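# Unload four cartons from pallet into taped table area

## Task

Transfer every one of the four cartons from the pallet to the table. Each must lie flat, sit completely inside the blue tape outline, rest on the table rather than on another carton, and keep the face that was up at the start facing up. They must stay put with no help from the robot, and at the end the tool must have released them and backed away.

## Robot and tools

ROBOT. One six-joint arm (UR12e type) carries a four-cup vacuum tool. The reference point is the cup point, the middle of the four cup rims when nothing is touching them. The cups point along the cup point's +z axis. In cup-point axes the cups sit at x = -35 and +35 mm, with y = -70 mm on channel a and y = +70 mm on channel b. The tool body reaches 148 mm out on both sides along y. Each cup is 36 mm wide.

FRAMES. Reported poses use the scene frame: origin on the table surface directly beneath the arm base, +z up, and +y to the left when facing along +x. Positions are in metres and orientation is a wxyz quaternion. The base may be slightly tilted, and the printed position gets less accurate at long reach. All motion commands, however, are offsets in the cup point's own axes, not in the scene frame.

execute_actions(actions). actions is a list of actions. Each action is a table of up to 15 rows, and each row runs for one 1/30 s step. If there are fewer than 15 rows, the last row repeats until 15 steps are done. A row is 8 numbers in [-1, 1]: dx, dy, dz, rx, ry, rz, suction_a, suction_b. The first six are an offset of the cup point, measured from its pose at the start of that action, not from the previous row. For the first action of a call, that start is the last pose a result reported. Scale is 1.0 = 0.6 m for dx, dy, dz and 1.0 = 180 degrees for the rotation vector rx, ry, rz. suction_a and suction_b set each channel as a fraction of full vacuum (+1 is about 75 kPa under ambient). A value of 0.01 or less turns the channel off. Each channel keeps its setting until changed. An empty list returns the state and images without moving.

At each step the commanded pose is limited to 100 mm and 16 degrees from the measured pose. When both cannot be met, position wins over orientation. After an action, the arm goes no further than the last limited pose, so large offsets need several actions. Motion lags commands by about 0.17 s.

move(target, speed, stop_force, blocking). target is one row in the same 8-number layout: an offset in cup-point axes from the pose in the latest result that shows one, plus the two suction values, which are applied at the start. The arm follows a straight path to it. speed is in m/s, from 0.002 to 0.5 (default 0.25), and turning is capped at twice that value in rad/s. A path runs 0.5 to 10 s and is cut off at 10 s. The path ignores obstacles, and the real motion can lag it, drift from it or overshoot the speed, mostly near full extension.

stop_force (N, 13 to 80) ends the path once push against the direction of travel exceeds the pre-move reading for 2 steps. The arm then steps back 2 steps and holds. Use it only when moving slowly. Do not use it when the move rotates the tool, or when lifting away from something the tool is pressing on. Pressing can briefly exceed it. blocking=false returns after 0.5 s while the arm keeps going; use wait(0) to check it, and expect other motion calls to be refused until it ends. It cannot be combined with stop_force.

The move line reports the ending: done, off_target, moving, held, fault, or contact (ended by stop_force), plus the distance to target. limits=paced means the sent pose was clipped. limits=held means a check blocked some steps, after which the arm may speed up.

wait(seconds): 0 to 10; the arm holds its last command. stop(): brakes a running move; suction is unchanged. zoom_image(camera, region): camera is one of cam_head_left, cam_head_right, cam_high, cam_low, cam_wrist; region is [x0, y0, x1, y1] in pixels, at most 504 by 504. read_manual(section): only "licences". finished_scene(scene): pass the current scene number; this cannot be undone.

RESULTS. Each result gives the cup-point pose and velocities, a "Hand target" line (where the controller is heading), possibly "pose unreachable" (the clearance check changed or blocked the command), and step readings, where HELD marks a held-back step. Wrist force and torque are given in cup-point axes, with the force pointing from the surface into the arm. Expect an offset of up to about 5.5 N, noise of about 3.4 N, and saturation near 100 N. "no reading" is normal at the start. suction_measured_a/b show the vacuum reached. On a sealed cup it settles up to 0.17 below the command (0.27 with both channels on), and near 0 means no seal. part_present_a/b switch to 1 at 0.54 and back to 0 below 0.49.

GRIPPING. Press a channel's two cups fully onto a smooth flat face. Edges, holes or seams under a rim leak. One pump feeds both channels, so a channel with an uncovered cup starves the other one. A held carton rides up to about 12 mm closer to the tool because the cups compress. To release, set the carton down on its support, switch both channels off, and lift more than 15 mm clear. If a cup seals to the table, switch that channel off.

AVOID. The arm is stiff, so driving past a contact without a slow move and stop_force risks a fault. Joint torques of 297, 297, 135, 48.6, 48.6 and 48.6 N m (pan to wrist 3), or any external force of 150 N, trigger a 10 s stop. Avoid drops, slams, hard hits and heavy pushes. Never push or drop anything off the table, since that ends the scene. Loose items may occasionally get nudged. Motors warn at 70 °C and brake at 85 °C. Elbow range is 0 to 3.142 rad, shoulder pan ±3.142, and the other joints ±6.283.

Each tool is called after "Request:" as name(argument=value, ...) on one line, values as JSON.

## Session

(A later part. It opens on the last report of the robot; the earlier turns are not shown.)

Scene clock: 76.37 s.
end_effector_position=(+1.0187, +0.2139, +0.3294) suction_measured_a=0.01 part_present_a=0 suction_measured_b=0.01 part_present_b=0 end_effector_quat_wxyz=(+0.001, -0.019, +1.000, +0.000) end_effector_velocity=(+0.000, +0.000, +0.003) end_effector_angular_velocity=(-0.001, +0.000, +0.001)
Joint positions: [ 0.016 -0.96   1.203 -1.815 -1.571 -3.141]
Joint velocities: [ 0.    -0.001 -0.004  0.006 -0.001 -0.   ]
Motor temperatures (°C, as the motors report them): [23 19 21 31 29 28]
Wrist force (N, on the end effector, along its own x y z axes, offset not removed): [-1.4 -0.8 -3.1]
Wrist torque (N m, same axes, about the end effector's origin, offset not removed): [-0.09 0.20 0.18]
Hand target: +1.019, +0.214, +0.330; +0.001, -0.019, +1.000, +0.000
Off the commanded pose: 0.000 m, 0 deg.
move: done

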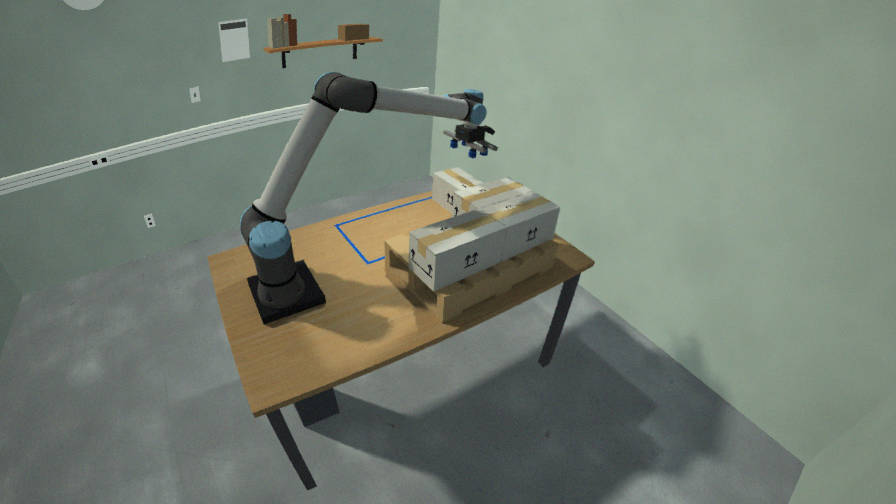

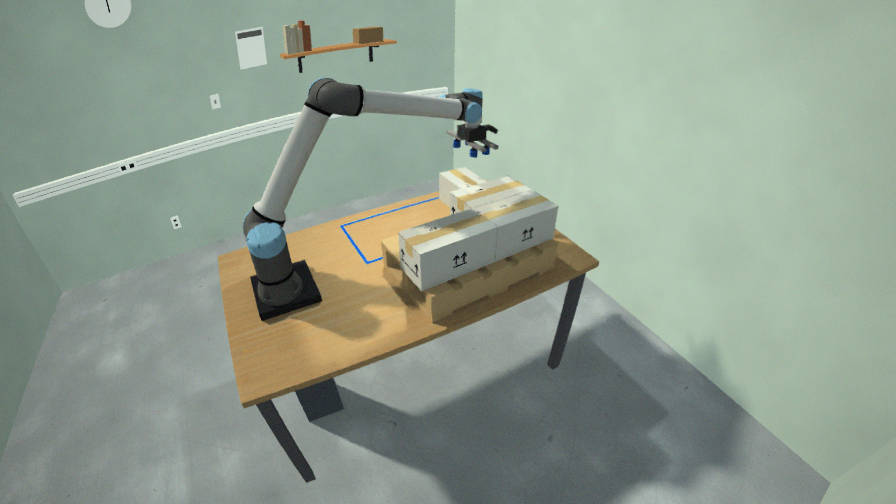

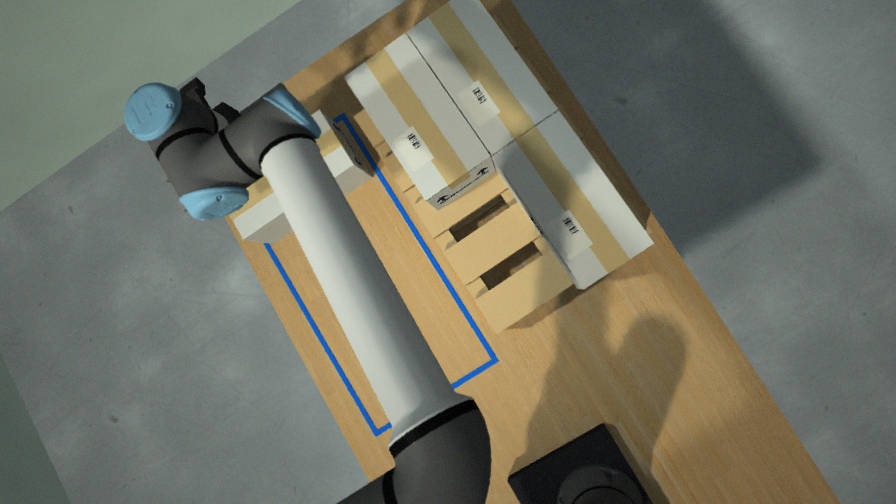

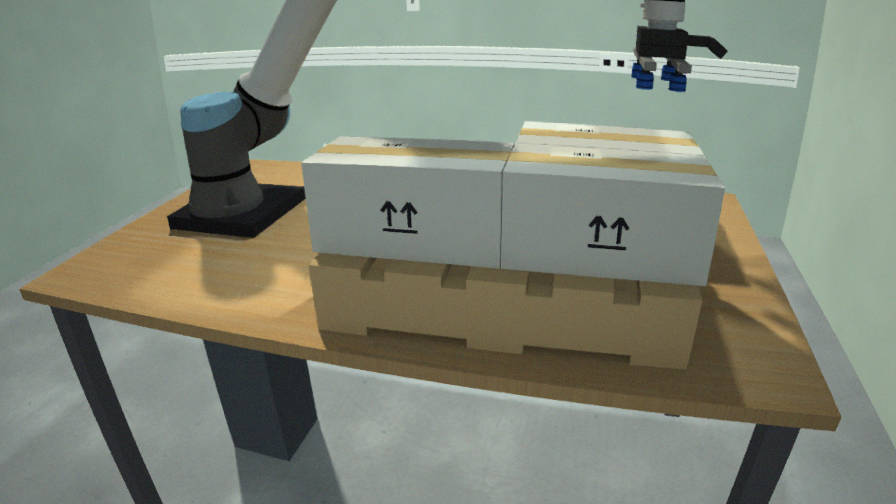

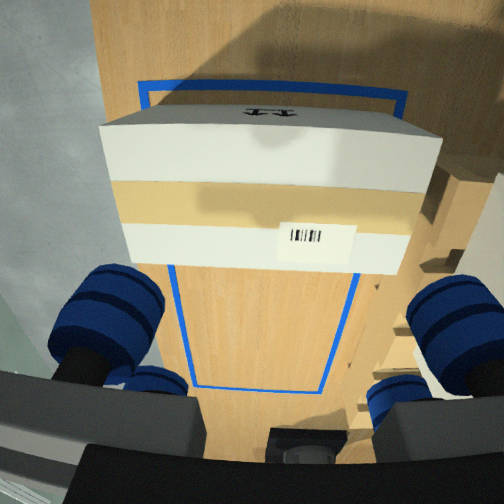

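Request:
move(target=[0.209,-0.531,0.045,0,0,0.494,0,0], speed=0.5)

Request:
move(target=[0,0,0.046,0,0,0,1,1], speed=0.04)

Request:
execute_actions(actions=[[[0,0,0,0,0,0,1,1]]])

Request:
move(target=[0,0,-0.28,0,0,0,1,1], speed=0.3)

Scene clock: 93.20 s.
end_effector_position=(+0.9056, -0.1087, +0.3020) suction_measured_a=0.01 part_present_a=0 suction_measured_b=0.01 part_present_b=0 end_effector_quat_wxyz=(+0.000, +0.686, +0.728, +0.001) end_effector_velocity=(-0.001, -0.003, -0.001) end_effector_angular_velocity=(-0.000, +0.001, -0.014)
Joint positions: [-0.335 -1.152  1.553 -1.972 -1.571 -1.941]
Joint velocities: [-0.003 -0.001  0.003 -0.001 -0.     0.011]
Motor temperatures (°C, as the motors report them): [23 19 21 31 29 28]
Wrist force (N, on the end effector, along its own x y z axes, offset not removed): [1.7 -0.9 -3.8]
Wrist torque (N m, same axes, about the end effector's origin, offset not removed): [-0.13 -0.40 0.04]
Hand target: +0.905, -0.109, +0.302; +0.000, +0.687, +0.727, +0.001
Off the commanded pose: 0.000 m, 0 deg.
move: done

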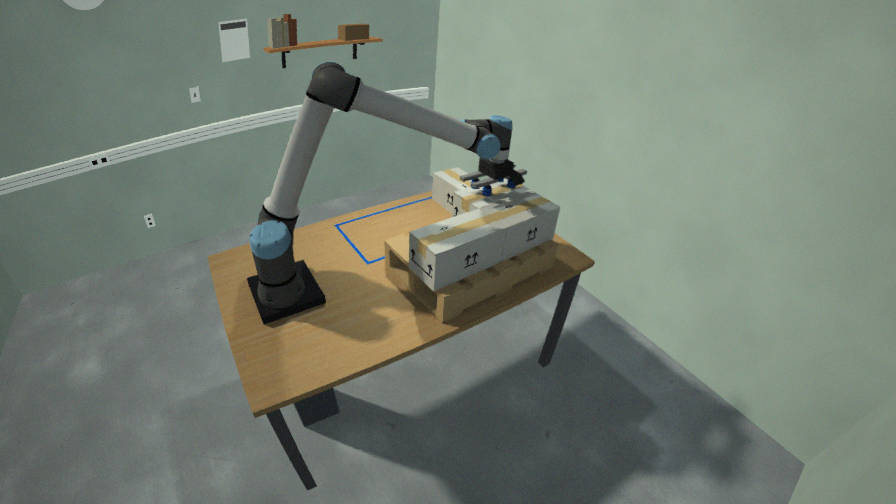

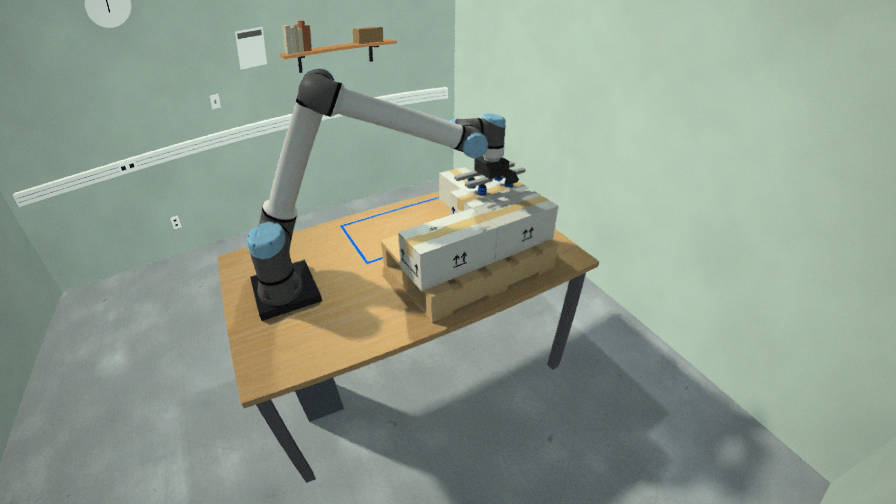

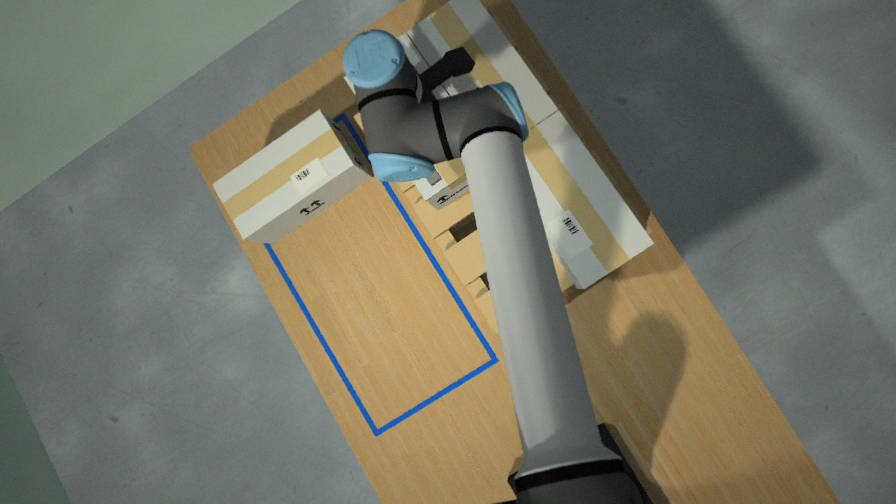

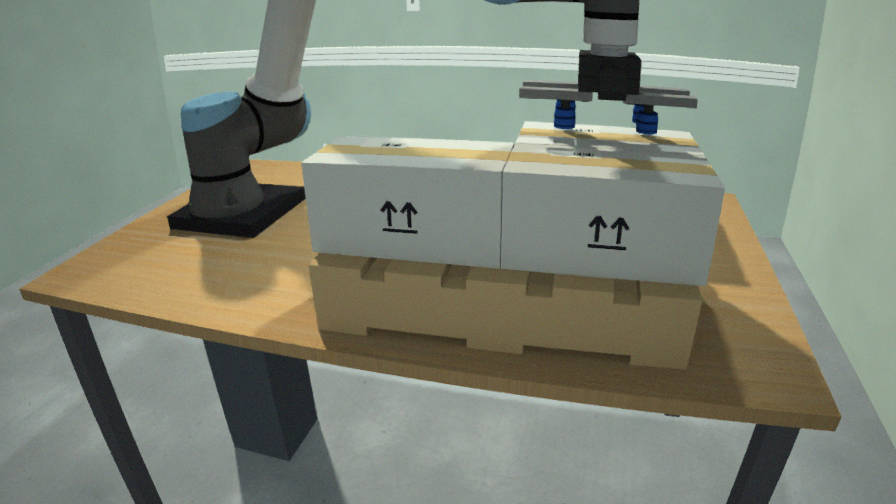

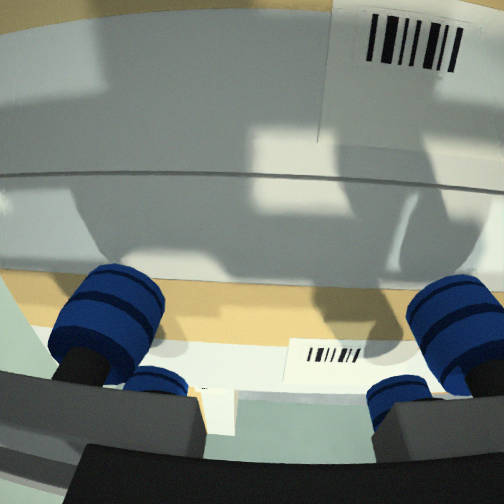

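Scene clock: 94.30 s.
end_effector_position=(+0.9056, -0.1087, +0.2747) suction_measured_a=0.39 part_present_a=0 suction_measured_b=0.39 part_present_b=0 end_effector_quat_wxyz=(+0.000, +0.686, +0.728, +0.001) end_effector_velocity=(+0.001, +0.000, -0.002) end_effector_angular_velocity=(-0.001, -0.002, +0.000)
Joint positions: [-0.335 -1.134  1.578 -2.015 -1.571 -1.941]
Joint velocities: [ 0.001  0.001  0.001 -0.004 -0.     0.   ]
Motor temperatures (°C, as the motors report them): [23 19 21 31 29 28]
Wrist force (N, on the end effector, along its own x y z axes, offset not removed): [0.9 -1.7 18.0]
Wrist torque (N m, same axes, about the end effector's origin, offset not removed): [-0.75 -0.17 0.06]
Hand target: +0.906, -0.109, +0.274; +0.000, +0.686, +0.728, +0.001
Off the commanded pose: 0.000 m, 0 deg.
move: done

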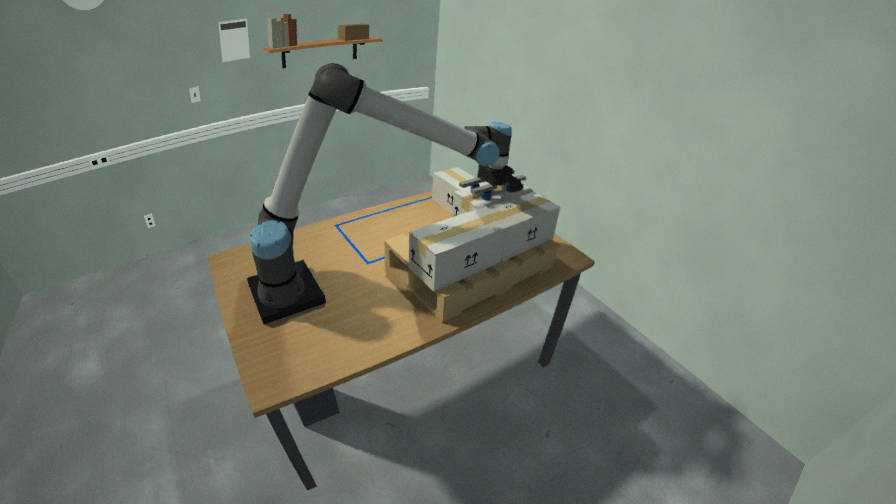

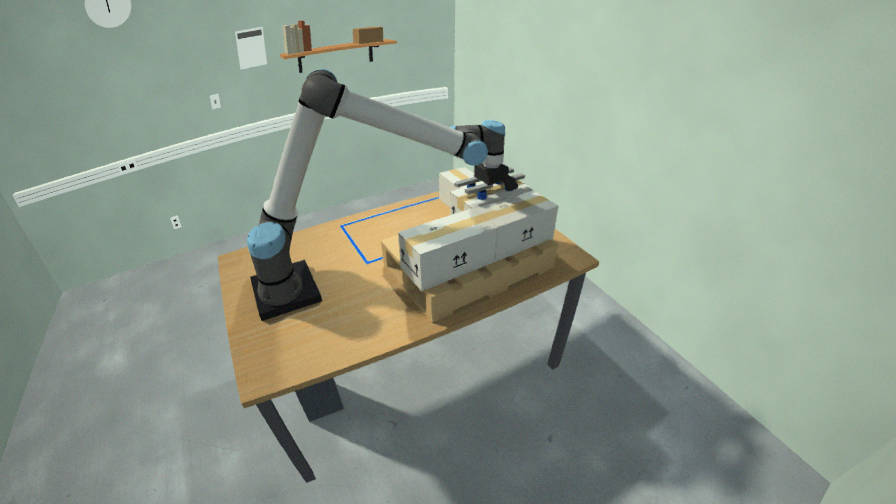

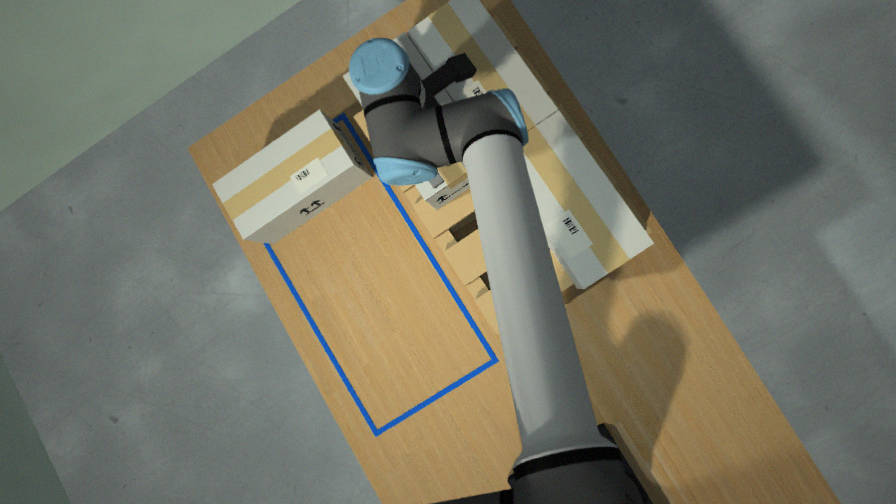

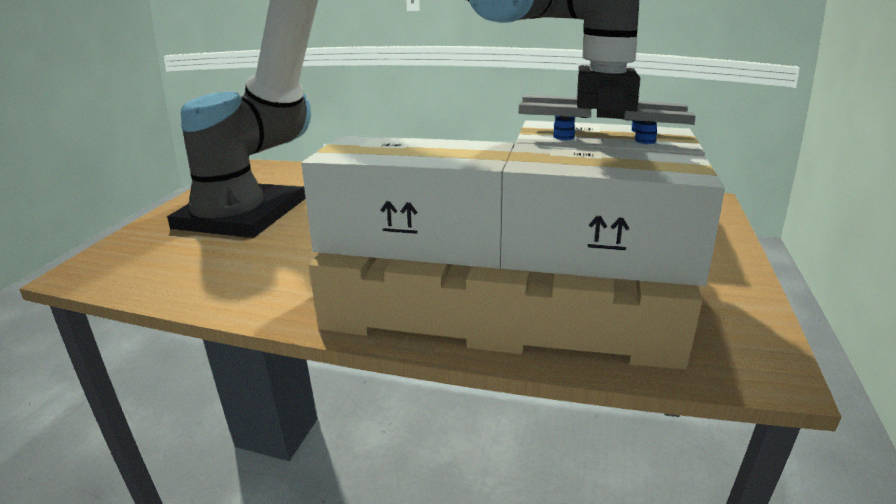

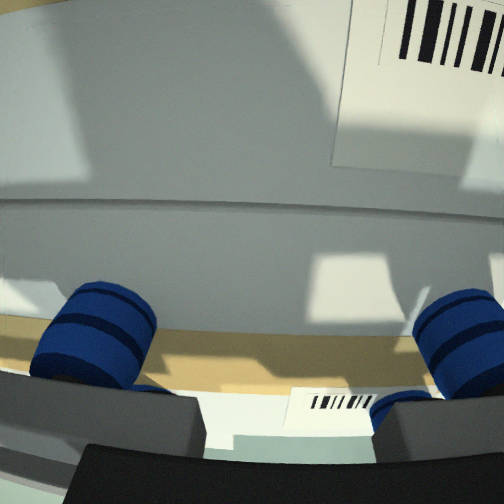

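Scene clock: 94.80 s.
end_effector_position=(+0.9056, -0.1087, +0.2746) suction_measured_a=0.69 part_present_a=1 suction_measured_b=0.69 part_present_b=1 end_effector_quat_wxyz=(+0.000, +0.686, +0.728, +0.001) end_effector_velocity=(-0.000, +0.000, -0.001) end_effector_angular_velocity=(+0.001, +0.001, +0.000)
Joint positions: [-0.335 -1.134  1.578 -2.015 -1.571 -1.941]
Joint velocities: [ 0.     0.001 -0.     0.001  0.    -0.   ]
Motor temperatures (°C, as the motors report them): [23 19 21 31 29 28]
Wrist force (N, on the end effector, along its own x y z axes, offset not removed): [-0.5 -1.0 20.3]
Wrist torque (N m, same axes, about the end effector's origin, offset not removed): [-0.61 -0.04 0.13]
Hand target: +0.906, -0.109, +0.275; +0.000, +0.686, +0.728, +0.001
Off the commanded pose: 0.000 m, 0 deg.
Step readings (end_effector_position):
0: (+0.9056, -0.1087, +0.2747)
1: (+0.9056, -0.1087, +0.2746)
2: (+0.9056, -0.1087, +0.2746)
4: (+0.9056, -0.1087, +0.2746)
8: (+0.9056, -0.1087, +0.2746)
15: end_effector_position above

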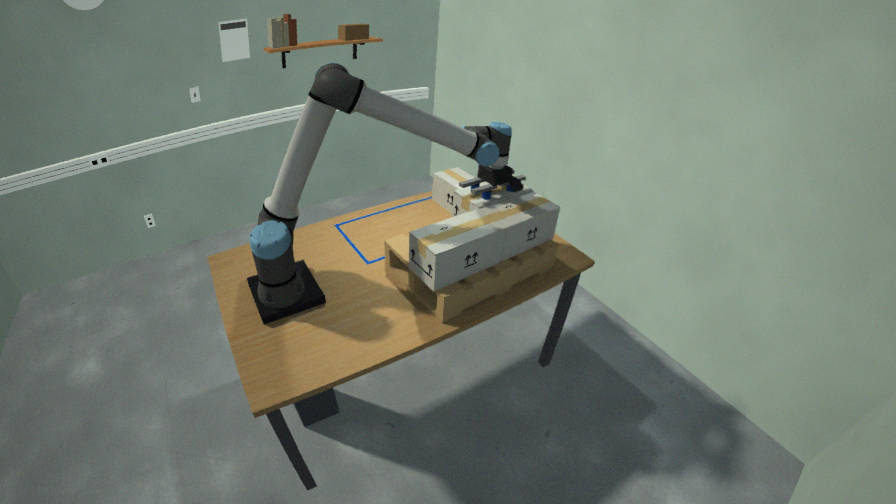

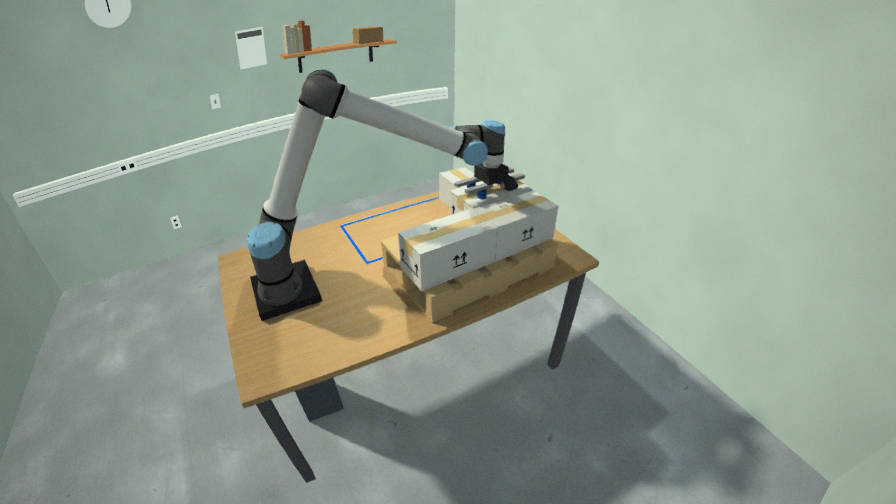

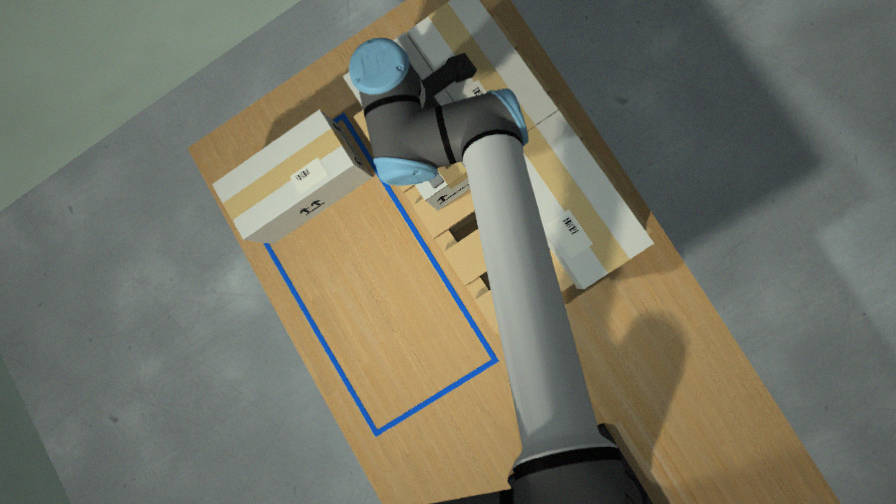

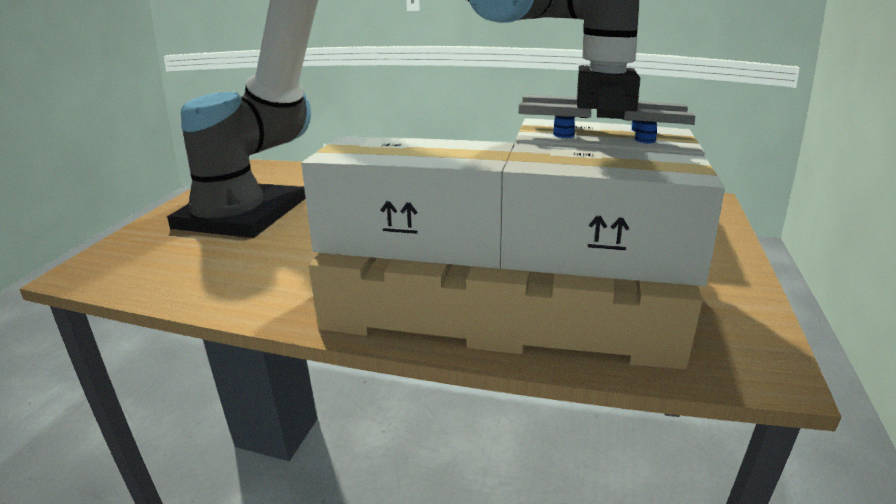

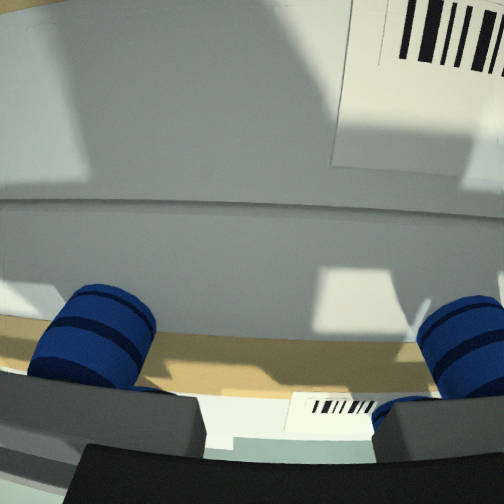

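Scene clock: 96.07 s.
end_effector_position=(+0.9055, -0.1088, +0.4422) suction_measured_a=0.76 part_present_a=1 suction_measured_b=0.76 part_present_b=1 end_effector_quat_wxyz=(+0.000, +0.686, +0.728, +0.001) end_effector_velocity=(-0.000, -0.000, +0.004) end_effector_angular_velocity=(-0.000, +0.000, -0.000)
Joint positions: [-0.335 -1.217  1.389 -1.743 -1.571 -1.941]
Joint velocities: [-0.    -0.001 -0.005  0.006 -0.    -0.   ]
Motor temperatures (°C, as the motors report them): [23 19 21 31 29 28]
Wrist force (N, on the end effector, along its own x y z axes, offset not removed): [-0.4 -0.1 19.4]
Wrist torque (N m, same axes, about the end effector's origin, offset not removed): [-0.34 0.00 0.07]
Hand target: +0.906, -0.109, +0.443; +0.000, +0.686, +0.728, +0.001
Off the commanded pose: 0.000 m, 0 deg.
move: done

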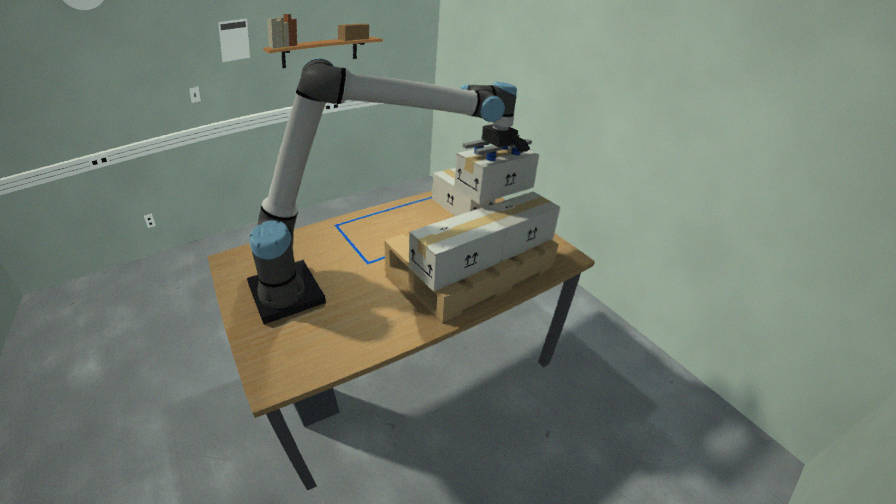

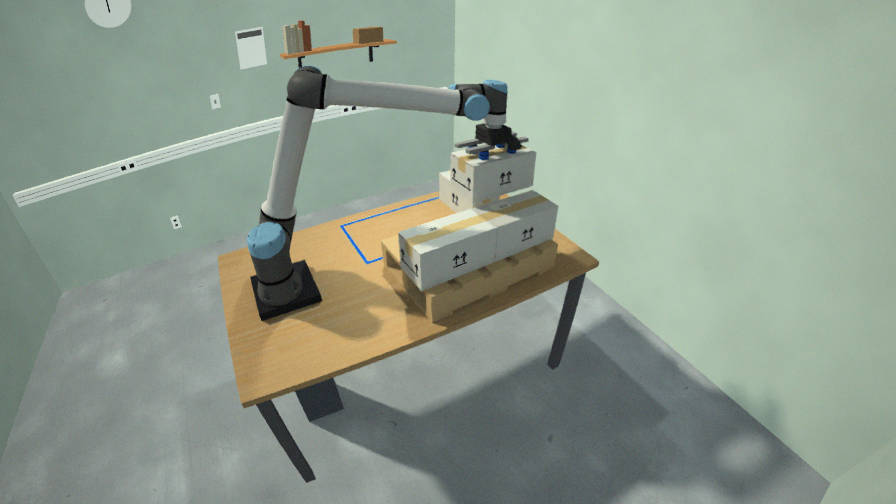

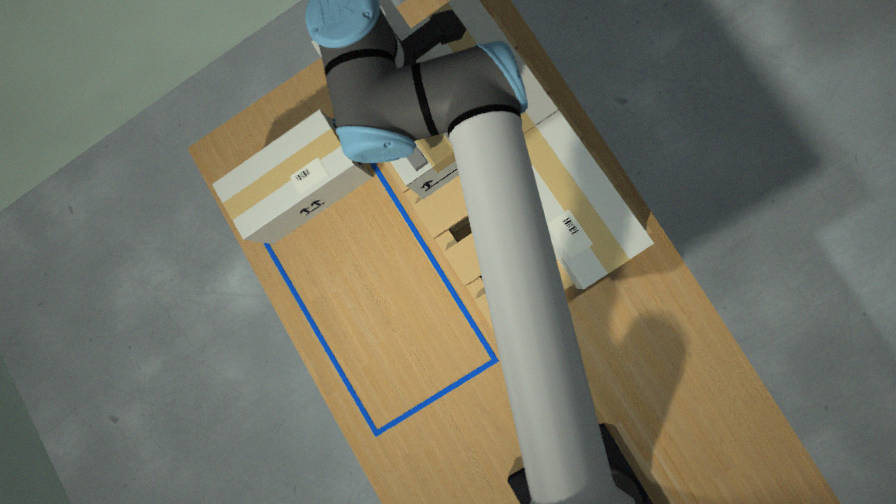

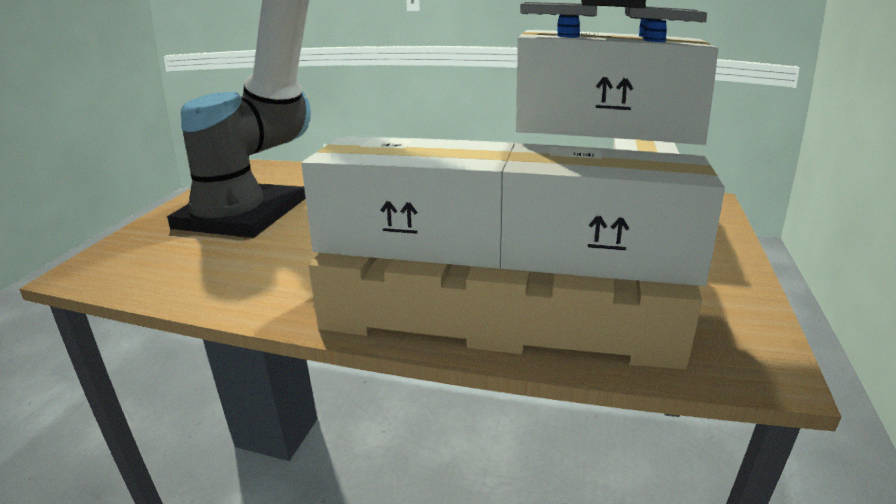

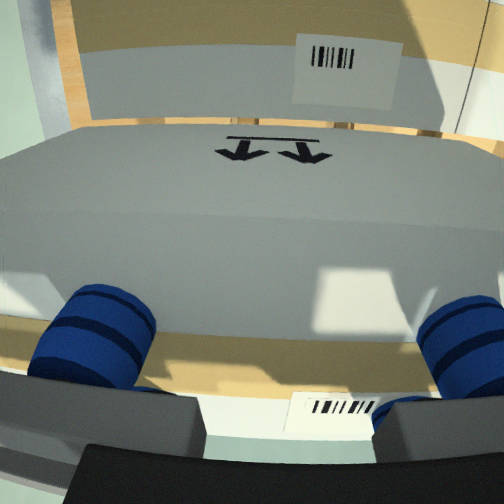

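Request:
move(target=[0.537,-0.074,0.12,0,0,-0.494,1,1], speed=0.45)

Request:
move(target=[0,0,0.365,0,0,0,1,1], speed=0.25)

Scene clock: 105.60 s.
end_effector_position=(+0.8423, +0.2098, +0.3705) suction_measured_a=0.76 part_present_a=1 suction_measured_b=0.76 part_present_b=1 end_effector_quat_wxyz=(+0.001, -0.019, +1.000, +0.001) end_effector_velocity=(-0.000, +0.003, -0.001) end_effector_angular_velocity=(+0.000, +0.000, +0.013)
Joint positions: [ 0.019 -1.26   1.577 -1.888 -1.571 -3.138]
Joint velocities: [ 0.003  0.001  0.    -0.001  0.    -0.01 ]
Motor temperatures (°C, as the motors report them): [23 19 21 31 29 28]
Wrist force (N, on the end effector, along its own x y z axes, offset not removed): [1.9 -3.6 21.8]
Wrist torque (N m, same axes, about the end effector's origin, offset not removed): [-0.84 -0.36 -0.07]
Hand target: +0.842, +0.210, +0.370; +0.001, -0.020, +1.000, +0.001
Off the commanded pose: 0.000 m, 0 deg.
move: done

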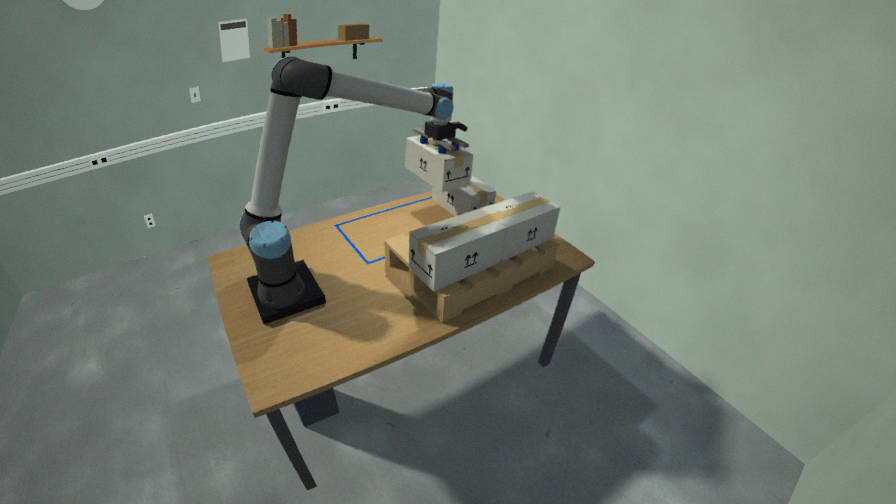

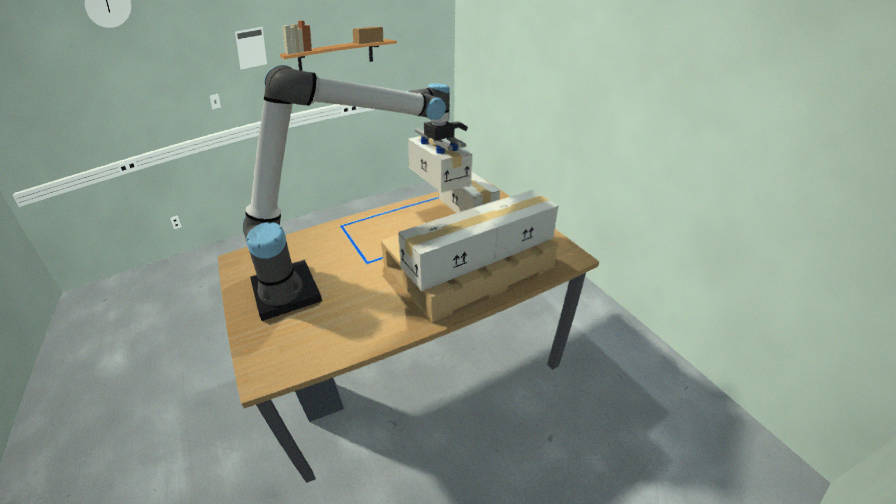

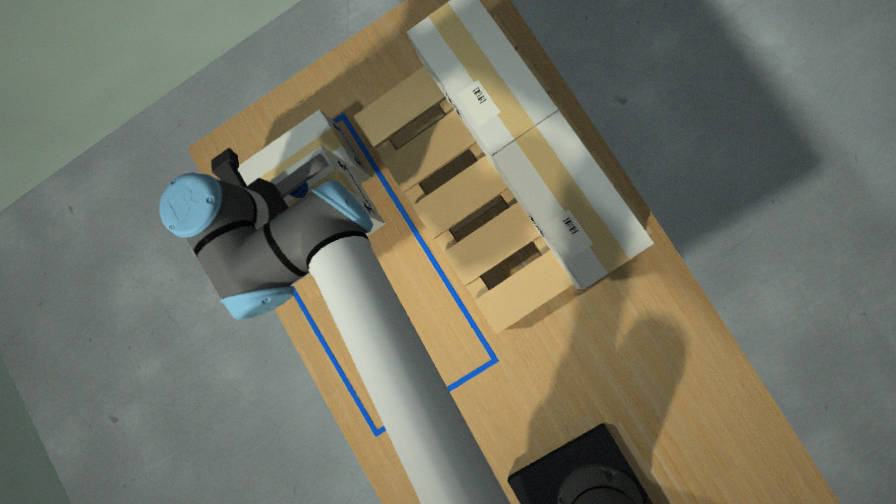

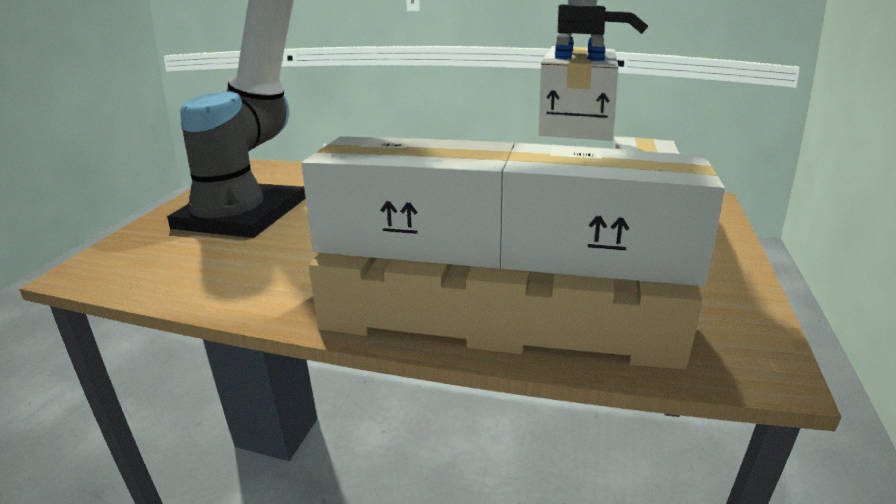

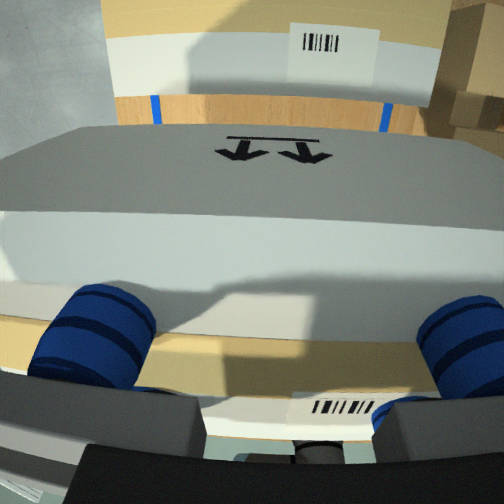

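Scene clock: 107.17 s.
end_effector_position=(+0.8423, +0.2099, +0.1520) suction_measured_a=0.76 part_present_a=1 suction_measured_b=0.76 part_present_b=1 end_effector_quat_wxyz=(+0.001, -0.019, +1.000, +0.000) end_effector_velocity=(+0.000, +0.000, -0.002) end_effector_angular_velocity=(+0.001, -0.001, -0.000)
Joint positions: [ 0.019 -1.09   1.763 -2.245 -1.571 -3.138]
Joint velocities: [-0.     0.002  0.001 -0.005  0.001  0.   ]
Motor temperatures (°C, as the motors report them): [23 19 21 31 29 28]
Wrist force (N, on the end effector, along its own x y z axes, offset not removed): [-2.3 -3.4 19.1]
Wrist torque (N m, same axes, about the end effector's origin, offset not removed): [-0.84 0.27 0.11]
Hand target: +0.842, +0.210, +0.152; +0.001, -0.019, +1.000, +0.001
Off the commanded pose: 0.001 m, 0 deg.
move: done

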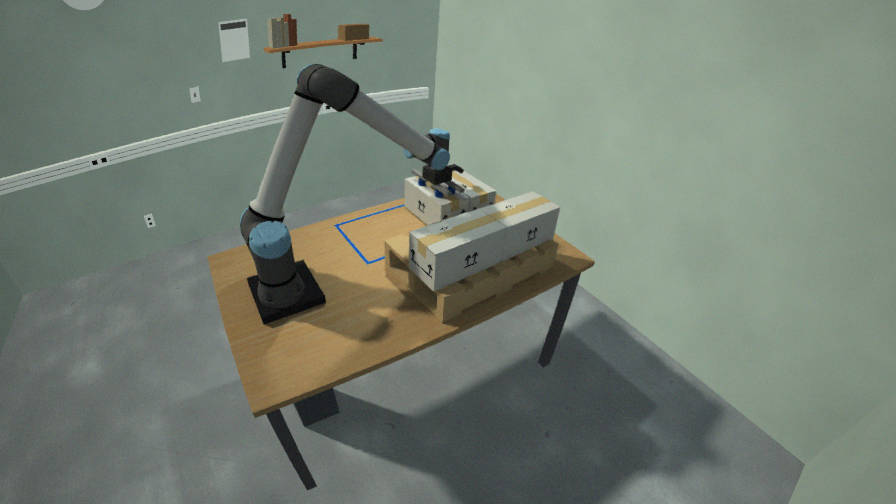

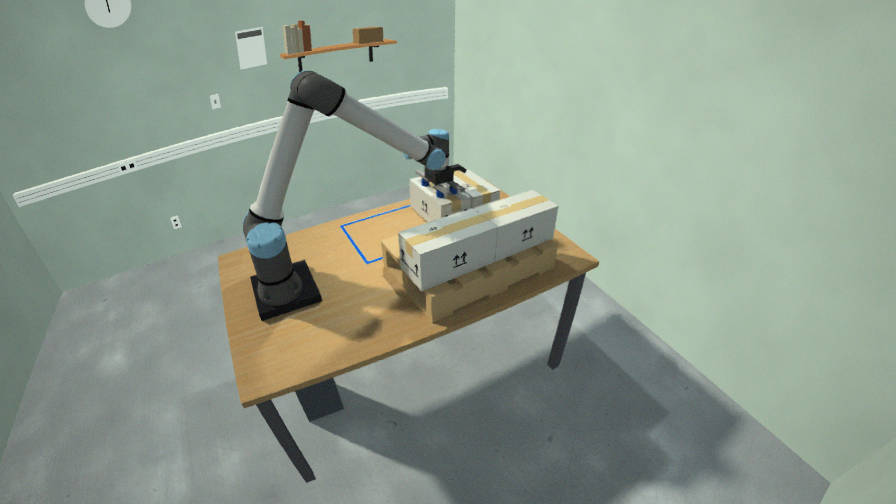

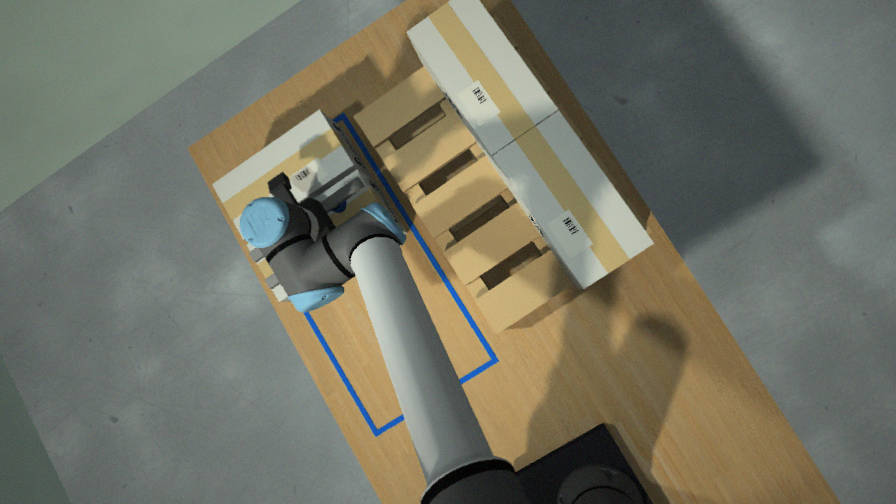

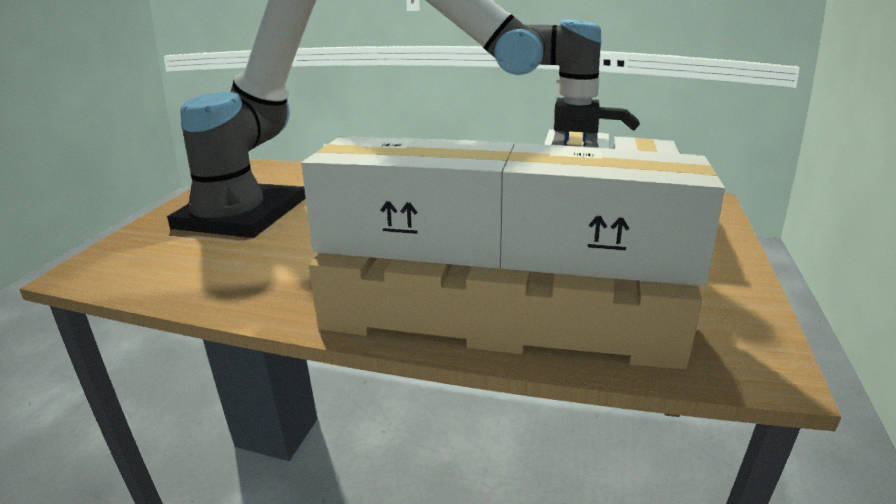

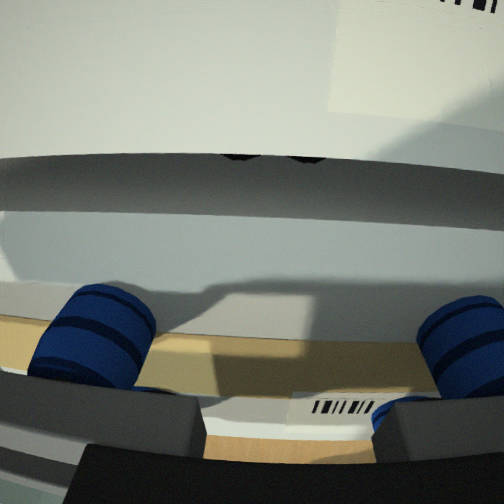

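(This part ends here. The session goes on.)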